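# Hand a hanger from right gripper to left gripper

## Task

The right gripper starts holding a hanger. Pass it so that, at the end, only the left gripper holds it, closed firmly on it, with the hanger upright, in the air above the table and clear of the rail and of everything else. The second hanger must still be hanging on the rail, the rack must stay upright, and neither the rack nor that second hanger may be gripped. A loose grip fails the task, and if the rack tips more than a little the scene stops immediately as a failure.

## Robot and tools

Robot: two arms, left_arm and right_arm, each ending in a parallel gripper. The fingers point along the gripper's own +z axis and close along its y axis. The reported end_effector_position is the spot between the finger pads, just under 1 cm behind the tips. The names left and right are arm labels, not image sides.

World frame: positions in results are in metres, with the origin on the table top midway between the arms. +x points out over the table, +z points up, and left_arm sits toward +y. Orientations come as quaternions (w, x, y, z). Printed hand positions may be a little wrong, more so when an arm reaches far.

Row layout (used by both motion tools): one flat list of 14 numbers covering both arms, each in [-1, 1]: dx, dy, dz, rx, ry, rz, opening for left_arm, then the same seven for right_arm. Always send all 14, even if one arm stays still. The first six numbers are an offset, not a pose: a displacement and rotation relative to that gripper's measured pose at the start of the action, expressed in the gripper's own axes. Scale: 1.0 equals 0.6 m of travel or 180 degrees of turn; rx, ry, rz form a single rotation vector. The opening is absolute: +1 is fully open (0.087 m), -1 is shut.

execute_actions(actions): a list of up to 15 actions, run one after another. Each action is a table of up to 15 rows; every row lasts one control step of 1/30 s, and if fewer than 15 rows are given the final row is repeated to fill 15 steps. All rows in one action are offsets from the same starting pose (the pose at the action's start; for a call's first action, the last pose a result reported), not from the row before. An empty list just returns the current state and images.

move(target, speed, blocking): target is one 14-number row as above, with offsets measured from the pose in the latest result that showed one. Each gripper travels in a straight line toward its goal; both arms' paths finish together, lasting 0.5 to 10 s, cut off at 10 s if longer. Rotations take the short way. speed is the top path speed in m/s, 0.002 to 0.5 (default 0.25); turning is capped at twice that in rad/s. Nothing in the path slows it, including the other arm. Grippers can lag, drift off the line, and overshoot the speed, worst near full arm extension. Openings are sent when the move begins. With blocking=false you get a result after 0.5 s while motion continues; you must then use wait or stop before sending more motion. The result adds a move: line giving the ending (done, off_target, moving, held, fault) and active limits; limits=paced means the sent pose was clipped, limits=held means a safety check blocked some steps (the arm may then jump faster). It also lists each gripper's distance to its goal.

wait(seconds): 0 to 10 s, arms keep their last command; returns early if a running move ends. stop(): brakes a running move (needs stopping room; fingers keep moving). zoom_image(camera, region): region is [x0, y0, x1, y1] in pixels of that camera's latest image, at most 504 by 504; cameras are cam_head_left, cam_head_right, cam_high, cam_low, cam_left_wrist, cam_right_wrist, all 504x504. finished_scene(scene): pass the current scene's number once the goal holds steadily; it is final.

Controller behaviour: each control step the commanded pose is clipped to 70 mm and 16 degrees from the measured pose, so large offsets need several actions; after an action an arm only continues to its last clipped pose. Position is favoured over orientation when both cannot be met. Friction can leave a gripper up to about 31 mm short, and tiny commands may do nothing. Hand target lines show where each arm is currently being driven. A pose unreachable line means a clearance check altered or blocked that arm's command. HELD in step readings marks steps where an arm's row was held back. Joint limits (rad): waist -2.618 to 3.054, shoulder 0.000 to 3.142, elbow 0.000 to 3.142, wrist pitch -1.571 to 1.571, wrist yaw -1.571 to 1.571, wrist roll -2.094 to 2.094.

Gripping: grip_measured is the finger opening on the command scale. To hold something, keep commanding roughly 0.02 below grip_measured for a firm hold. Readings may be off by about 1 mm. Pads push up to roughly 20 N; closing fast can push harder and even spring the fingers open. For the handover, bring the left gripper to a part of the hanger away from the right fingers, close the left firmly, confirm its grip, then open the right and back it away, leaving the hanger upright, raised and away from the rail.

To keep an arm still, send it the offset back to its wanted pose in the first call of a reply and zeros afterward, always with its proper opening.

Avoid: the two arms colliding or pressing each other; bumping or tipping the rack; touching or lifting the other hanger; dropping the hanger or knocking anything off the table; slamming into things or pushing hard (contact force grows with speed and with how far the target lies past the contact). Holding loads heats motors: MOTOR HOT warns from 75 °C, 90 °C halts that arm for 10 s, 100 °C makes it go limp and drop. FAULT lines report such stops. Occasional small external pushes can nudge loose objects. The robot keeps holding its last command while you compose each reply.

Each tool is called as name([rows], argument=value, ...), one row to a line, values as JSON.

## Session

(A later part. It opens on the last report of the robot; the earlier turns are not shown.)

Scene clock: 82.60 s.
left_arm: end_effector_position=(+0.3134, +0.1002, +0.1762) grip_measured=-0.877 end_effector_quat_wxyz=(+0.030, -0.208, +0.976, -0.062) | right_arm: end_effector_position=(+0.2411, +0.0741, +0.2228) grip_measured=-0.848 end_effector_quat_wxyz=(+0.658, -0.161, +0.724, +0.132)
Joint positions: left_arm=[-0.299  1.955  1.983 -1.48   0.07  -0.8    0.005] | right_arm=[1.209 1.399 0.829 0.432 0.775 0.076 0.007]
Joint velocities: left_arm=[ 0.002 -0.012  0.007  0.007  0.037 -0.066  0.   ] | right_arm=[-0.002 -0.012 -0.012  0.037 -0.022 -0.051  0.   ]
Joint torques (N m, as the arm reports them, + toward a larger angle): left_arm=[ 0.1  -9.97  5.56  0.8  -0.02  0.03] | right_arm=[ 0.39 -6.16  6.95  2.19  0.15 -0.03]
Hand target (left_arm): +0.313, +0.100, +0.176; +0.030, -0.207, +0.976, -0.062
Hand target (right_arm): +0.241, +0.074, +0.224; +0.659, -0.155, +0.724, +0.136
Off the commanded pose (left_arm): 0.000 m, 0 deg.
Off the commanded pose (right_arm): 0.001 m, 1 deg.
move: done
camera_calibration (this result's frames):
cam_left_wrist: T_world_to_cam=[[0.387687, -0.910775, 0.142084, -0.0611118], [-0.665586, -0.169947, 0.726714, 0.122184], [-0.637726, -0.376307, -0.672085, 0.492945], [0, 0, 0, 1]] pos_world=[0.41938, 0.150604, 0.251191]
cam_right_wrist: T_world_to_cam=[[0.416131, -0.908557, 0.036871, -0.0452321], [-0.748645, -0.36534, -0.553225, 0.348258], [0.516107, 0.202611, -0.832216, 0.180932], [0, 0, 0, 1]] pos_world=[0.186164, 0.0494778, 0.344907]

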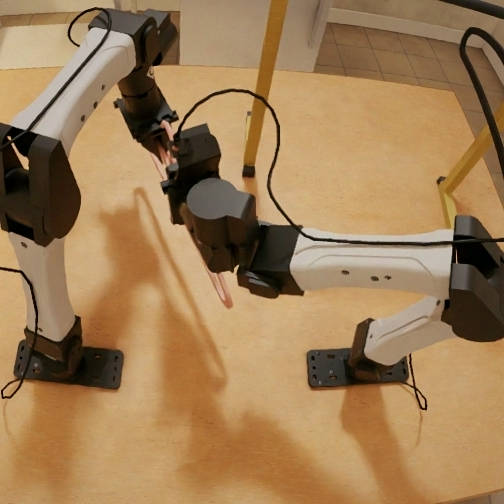

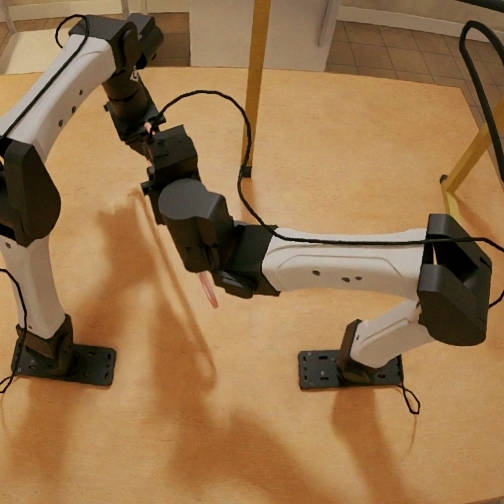

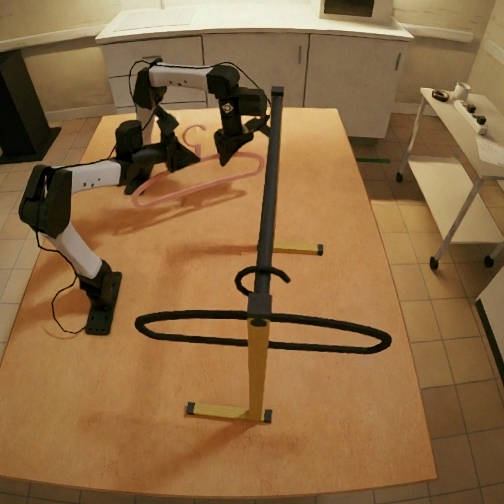

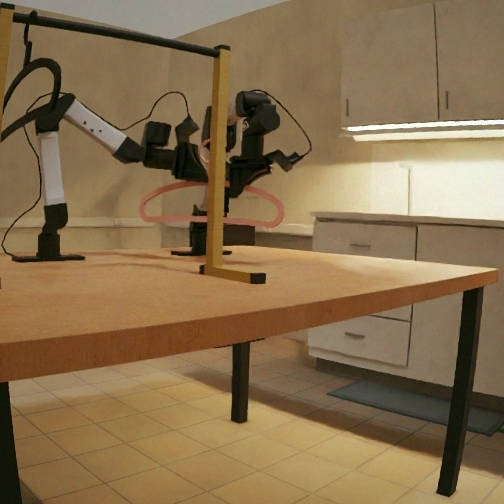

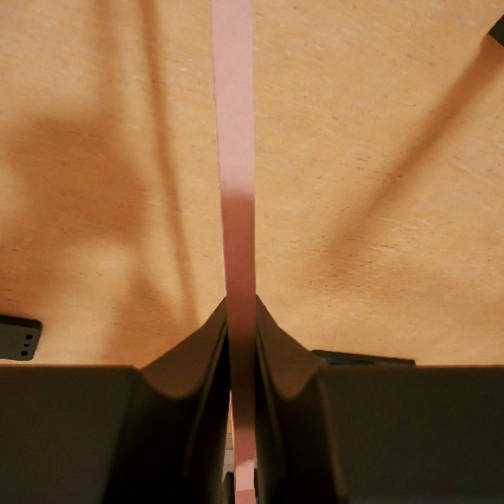

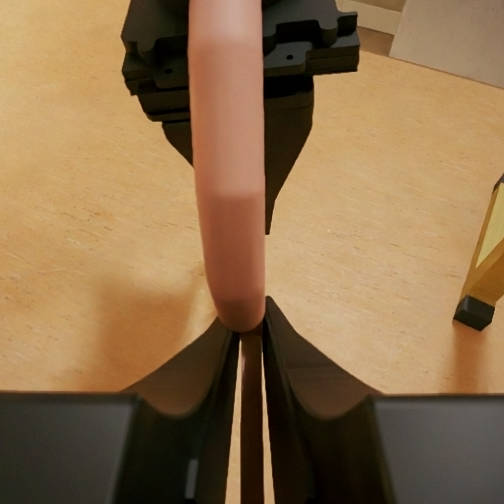

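Gripped. Release right, retreat back, then away sideways/up.

move(target=[0,0,0,0,0,0,-0.9, 0,0,0,0,0,0,0.3])

move(target=[0,0,0,0,0,0,-0.9, -0.04,0,-0.14,0,0,0,0.3], speed=0.12)

move(target=[0,0.08,0,0,0,0,-0.9, -0.08,-0.25,0,0,0,0,0.3], speed=0.12)

Scene clock: 92.50 s.
left_arm: end_effector_position=(+0.3142, +0.1004, +0.1761) grip_measured=-0.888 end_effector_quat_wxyz=(+0.032, -0.208, +0.976, -0.062) | right_arm: end_effector_position=(+0.2411, +0.0741, +0.2228) grip_measured=+0.300 end_effector_quat_wxyz=(+0.658, -0.161, +0.724, +0.132)
Joint positions: left_arm=[-0.299  1.955  1.983 -1.477  0.067 -0.799  0.005] | right_arm=[1.209 1.399 0.829 0.432 0.775 0.076 0.057]
Joint velocities: left_arm=[-0.012 -0.017 -0.012 -0.037 -0.022 -0.007  0.001] | right_arm=[ 0.002 -0.002  0.007 -0.037 -0.007 -0.051 -0.001]
Joint torques (N m, as the arm reports them, + toward a larger angle): left_arm=[  0.14 -10.04   5.57   0.76   0.01   0.  ] | right_arm=[ 0.39 -6.13  6.95  2.15  0.13 -0.11]
Hand target (left_arm): +0.313, +0.100, +0.176; +0.030, -0.208, +0.976, -0.062
Hand target (right_arm): +0.241, +0.074, +0.223; +0.658, -0.161, +0.724, +0.132
Off the commanded pose (left_arm): 0.001 m, 0 deg.
Off the commanded pose (right_arm): 0.000 m, 0 deg.
move: done
camera_calibration (this result's frames):
cam_left_wrist: T_world_to_cam=[[0.387137, -0.911013, 0.142056, -0.0610239], [-0.668133, -0.17101, 0.724123, 0.124189], [-0.635392, -0.375247, -0.674883, 0.493102], [0, 0, 0, 1]] pos_world=[0.419913, 0.150679, 0.251527]
cam_right_wrist: T_world_to_cam=[[0.416131, -0.908557, 0.036871, -0.0452321], [-0.748645, -0.36534, -0.553225, 0.348258], [0.516107, 0.202611, -0.832216, 0.180932], [0, 0, 0, 1]] pos_world=[0.186164, 0.0494778, 0.344907]

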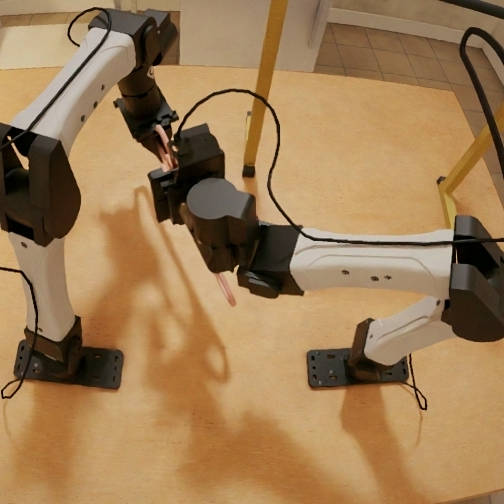

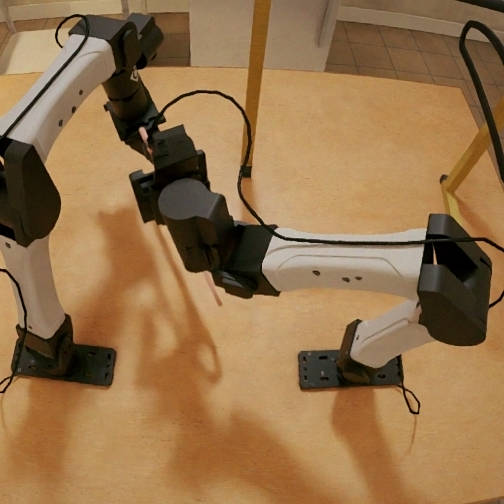

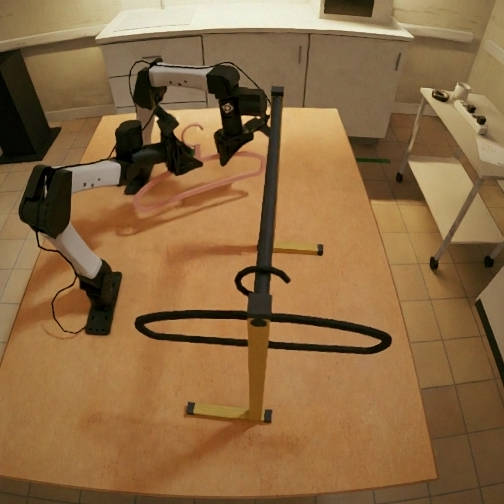

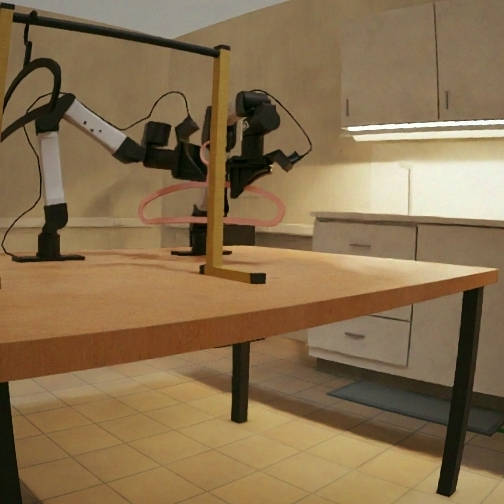

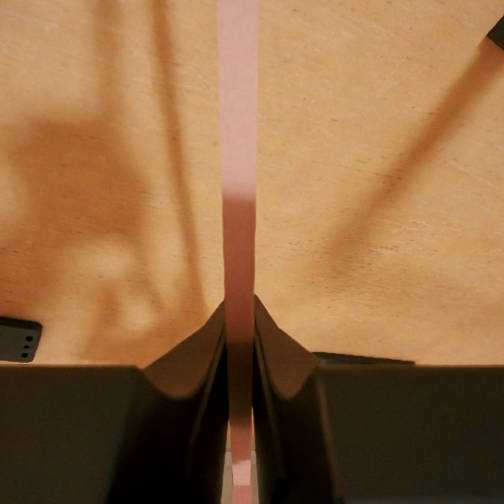

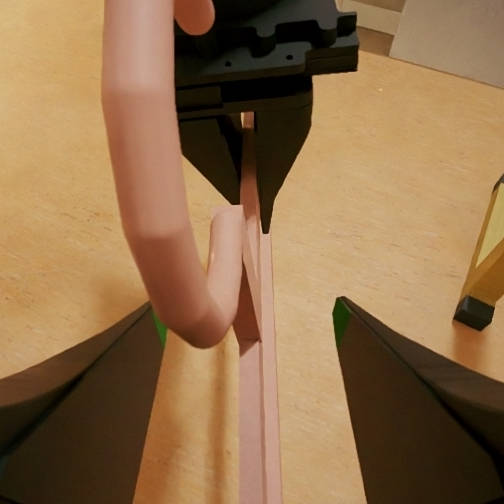

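Scene clock: 93.87 s.
left_arm: end_effector_position=(+0.3143, +0.1006, +0.1761) grip_measured=-0.888 end_effector_quat_wxyz=(+0.032, -0.208, +0.976, -0.061) | right_arm: end_effector_position=(+0.1693, +0.0497, +0.2577) grip_measured=+0.300 end_effector_quat_wxyz=(+0.658, -0.161, +0.723, +0.137)
Joint positions: left_arm=[-0.299  1.955  1.983 -1.477  0.066 -0.799  0.005] | right_arm=[1.445 1.182 0.829 0.174 1.001 0.138 0.057]
Joint velocities: left_arm=[ 0.012  0.007 -0.017 -0.022  0.007  0.037 -0.   ] | right_arm=[ 0.002  0.002  0.012 -0.037  0.051 -0.007  0.   ]
Joint torques (N m, as the arm reports them, + toward a larger angle): left_arm=[  0.16 -10.04   5.61   0.79  -0.02   0.04] | right_arm=[ 0.98 -5.83  5.81  1.88  0.25 -0.05]
Hand target (left_arm): +0.314, +0.100, +0.176; +0.032, -0.208, +0.976, -0.061
Hand target (right_arm): +0.167, +0.043, +0.254; +0.657, -0.161, +0.724, +0.132
Off the commanded pose (left_arm): 0.000 m, 0 deg.
Off the commanded pose (right_arm): 0.009 m, 1 deg.
move: done
camera_calibration (this result's frames):
cam_left_wrist: T_world_to_cam=[[0.387204, -0.911109, 0.141255, -0.0607518], [-0.668411, -0.171868, 0.723663, 0.124561], [-0.635059, -0.374622, -0.675544, 0.493137], [0, 0, 0, 1]] pos_world=[0.419953, 0.150796, 0.251577]
cam_right_wrist: T_world_to_cam=[[0.422236, -0.906007, 0.02947, -0.0380667], [-0.746532, -0.365988, -0.555647, 0.305292], [0.514206, 0.212614, -0.830896, 0.251495], [0, 0, 0, 1]] pos_world=[0.114663, 0.0237732, 0.379723]

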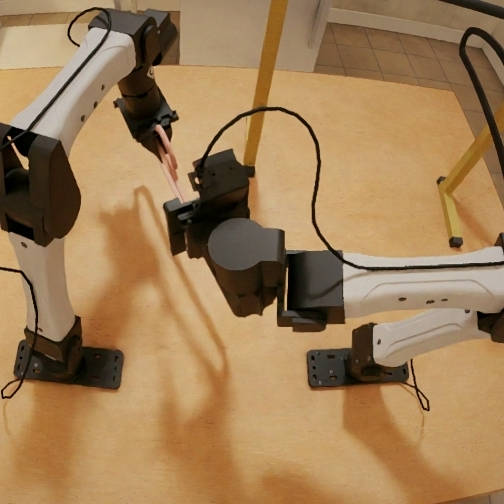

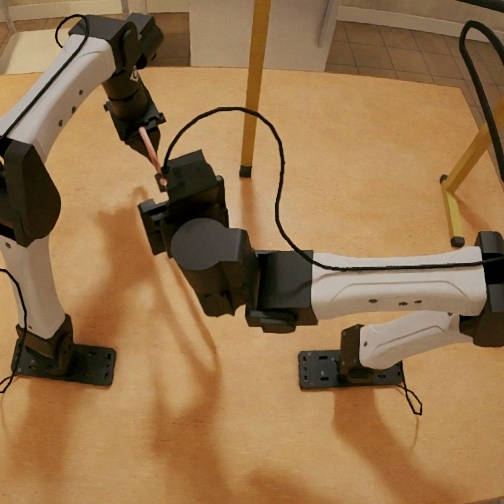

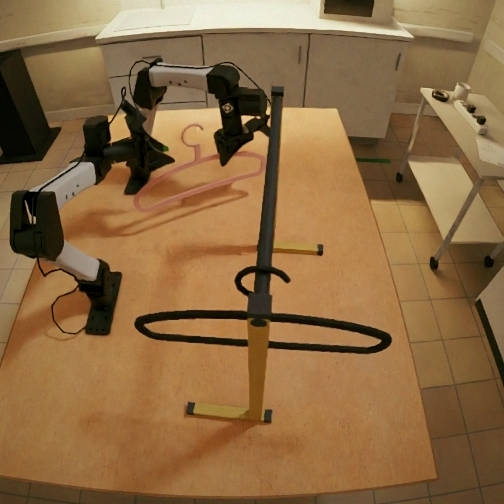

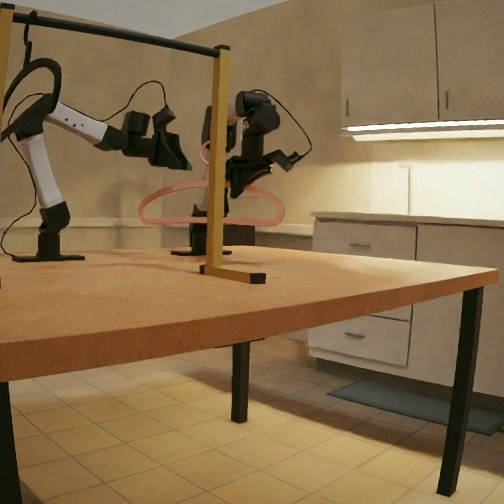

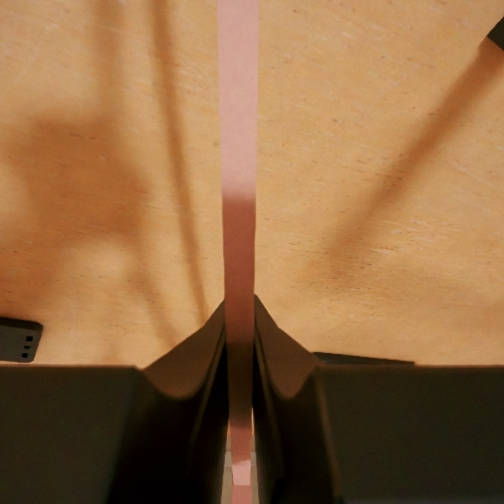

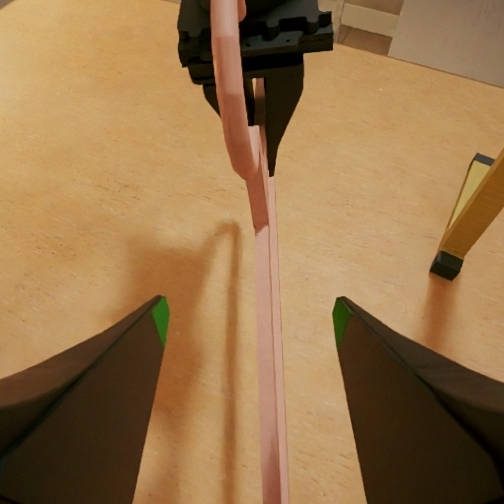

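Scene clock: 95.80 s.
left_arm: end_effector_position=(+0.2993, +0.1426, +0.1681) grip_measured=-0.888 end_effector_quat_wxyz=(+0.033, -0.207, +0.976, -0.055) | right_arm: end_effector_position=(+0.2362, -0.0810, +0.2944) grip_measured=+0.300 end_effector_quat_wxyz=(+0.653, -0.163, +0.729, +0.128)
Joint positions: left_arm=[-0.207  1.834  1.789 -1.416  0.066 -0.706  0.005] | right_arm=[ 0.856  0.788  0.806 -0.144  0.427  0.027  0.057]
Joint velocities: left_arm=[ 0.002  0.012  0.007 -0.051 -0.007  0.007  0.   ] | right_arm=[ 0.002  0.017  0.012 -0.007 -0.066 -0.007  0.   ]
Joint torques (N m, as the arm reports them, + toward a larger angle): left_arm=[  0.85 -10.56   4.12   0.84   0.09   0.02] | right_arm=[-0.25 -2.7   8.47  2.17 -0.08 -0.15]
Hand target (left_arm): +0.295, +0.144, +0.169; +0.031, -0.208, +0.976, -0.061
Hand target (right_arm): +0.233, -0.084, +0.307; +0.661, -0.162, +0.720, +0.136
Off the commanded pose (left_arm): 0.005 m, 1 deg.
Off the commanded pose (right_arm): 0.014 m, 1 deg.
move: off_target (right_arm)
camera_calibration (this result's frames):
cam_left_wrist: T_world_to_cam=[[0.387466, -0.912692, 0.129861, -0.0134579], [-0.667292, -0.180472, 0.7226, 0.128618], [-0.636075, -0.366638, -0.678959, 0.493668], [0, 0, 0, 1]] pos_world=[0.40505, 0.191926, 0.243989]
cam_right_wrist: T_world_to_cam=[[0.413871, -0.909397, 0.0413163, -0.187593], [-0.756631, -0.368874, -0.539854, 0.325172], [0.506182, 0.192169, -0.840744, 0.278497], [0, 0, 0, 1]] pos_world=[0.182705, -0.104167, 0.417441]

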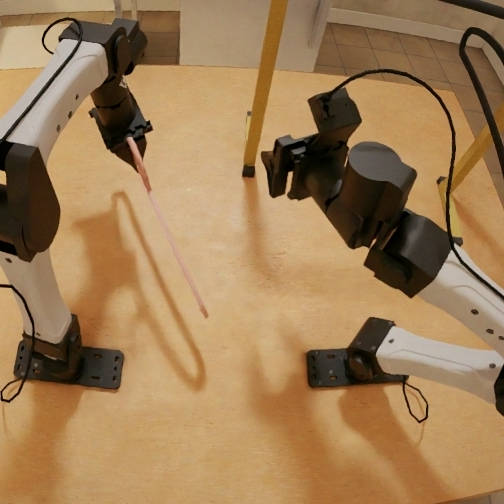

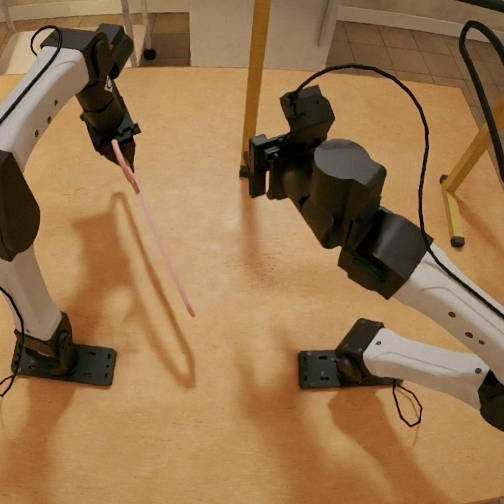

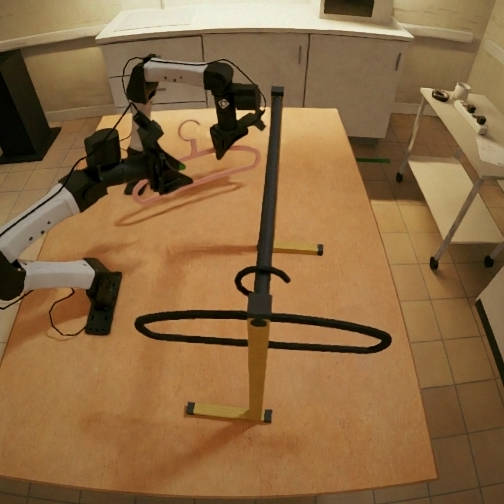

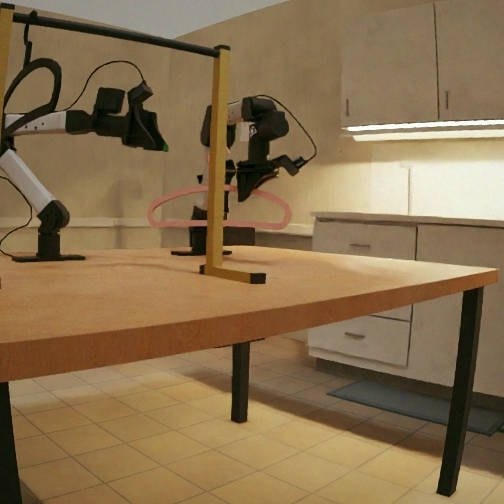

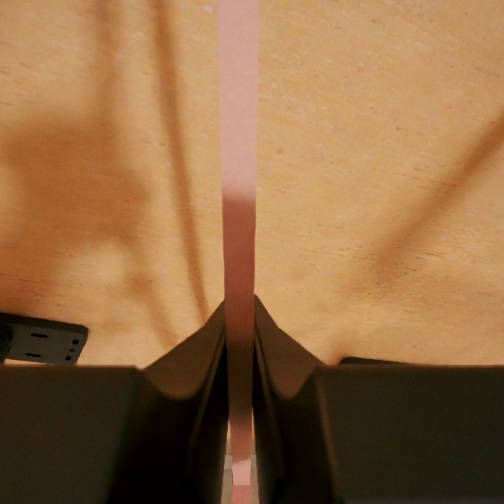

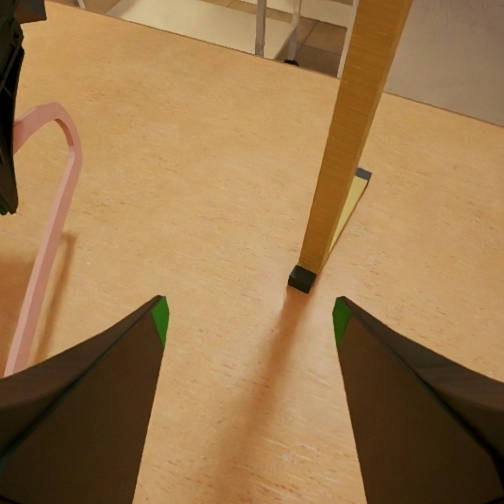

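Tighten grip slightly.

move(target=[0,0,0,0,0,0,-0.92, 0,0,0,0,0,0,0.3])

finished_scene(scene=1)

Scene clock: 99.43 s.
left_arm: end_effector_position=(+0.2993, +0.1427, +0.1680) grip_measured=-0.888 end_effector_quat_wxyz=(+0.033, -0.207, +0.976, -0.055) | right_arm: end_effector_position=(+0.2359, -0.0805, +0.2942) grip_measured=+0.300 end_effector_quat_wxyz=(+0.652, -0.164, +0.729, +0.129)
Joint positions: left_arm=[-0.207  1.834  1.789 -1.416  0.066 -0.706  0.005] | right_arm=[ 0.856  0.788  0.806 -0.145  0.424  0.027  0.057]
Joint velocities: left_arm=[ 0.012  0.002 -0.007 -0.007 -0.022 -0.022 -0.   ] | right_arm=[-0.012 -0.007 -0.007  0.066  0.051  0.022 -0.001]
Joint torques (N m, as the arm reports them, + toward a larger angle): left_arm=[ 0.22 -9.04  5.69  0.78 -0.01  0.02] | right_arm=[ 0.4  -1.29  7.04  2.33  0.13 -0.11]
Hand target (left_arm): +0.299, +0.143, +0.168; +0.033, -0.207, +0.976, -0.055
Hand target (right_arm): +0.236, -0.081, +0.294; +0.653, -0.163, +0.729, +0.128
Off the commanded pose (left_arm): 0.000 m, 0 deg.
Off the commanded pose (right_arm): 0.001 m, 0 deg.
move: done
camera_calibration (this result's frames):
cam_left_wrist: T_world_to_cam=[[0.38714, -0.912874, 0.129554, -0.0132153], [-0.667456, -0.180534, 0.722434, 0.128739], [-0.636102, -0.366154, -0.679195, 0.493673], [0, 0, 0, 1]] pos_world=[0.40507, 0.191938, 0.244007]
cam_right_wrist: T_world_to_cam=[[0.416655, -0.908127, 0.0412711, -0.187613], [-0.755939, -0.371332, -0.539136, 0.324462], [0.50493, 0.193435, -0.841207, 0.278906], [0, 0, 0, 1]] pos_world=[0.182615, -0.103843, 0.41729]

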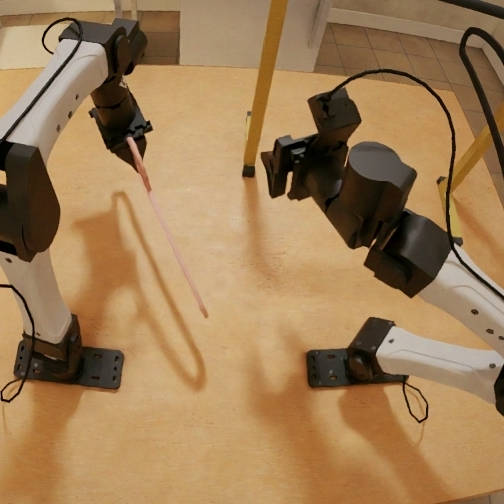

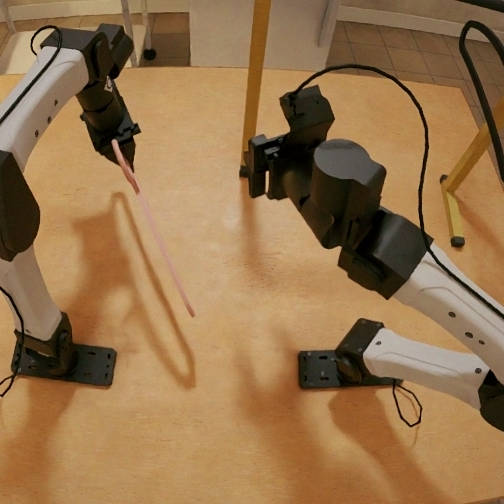

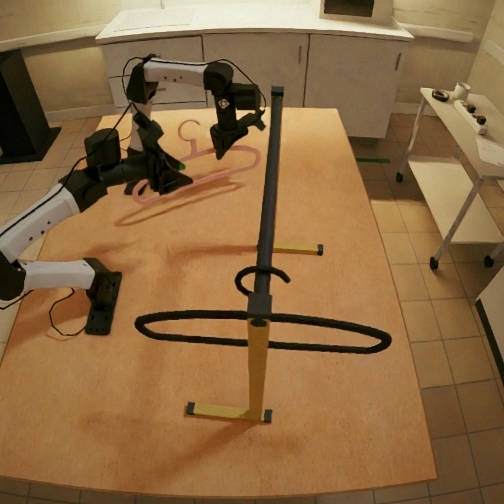

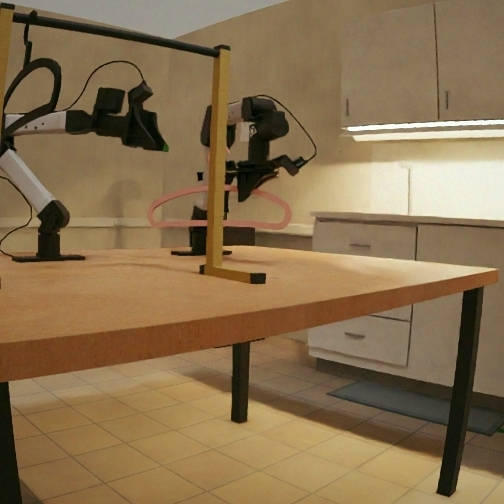

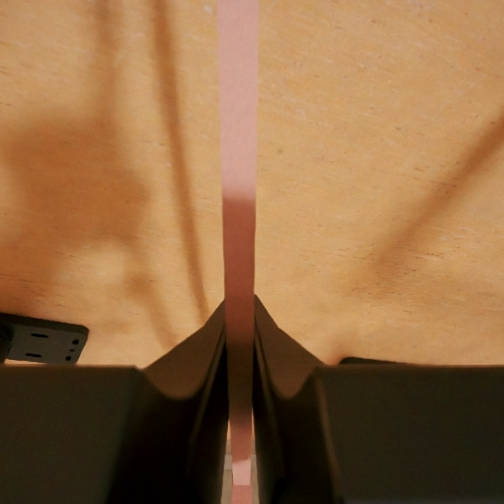

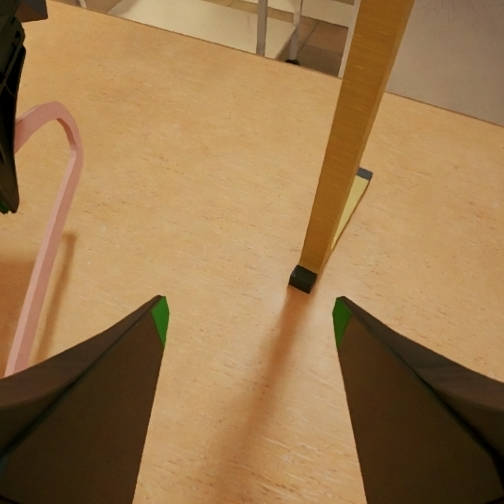

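The scene is finished: the task was done.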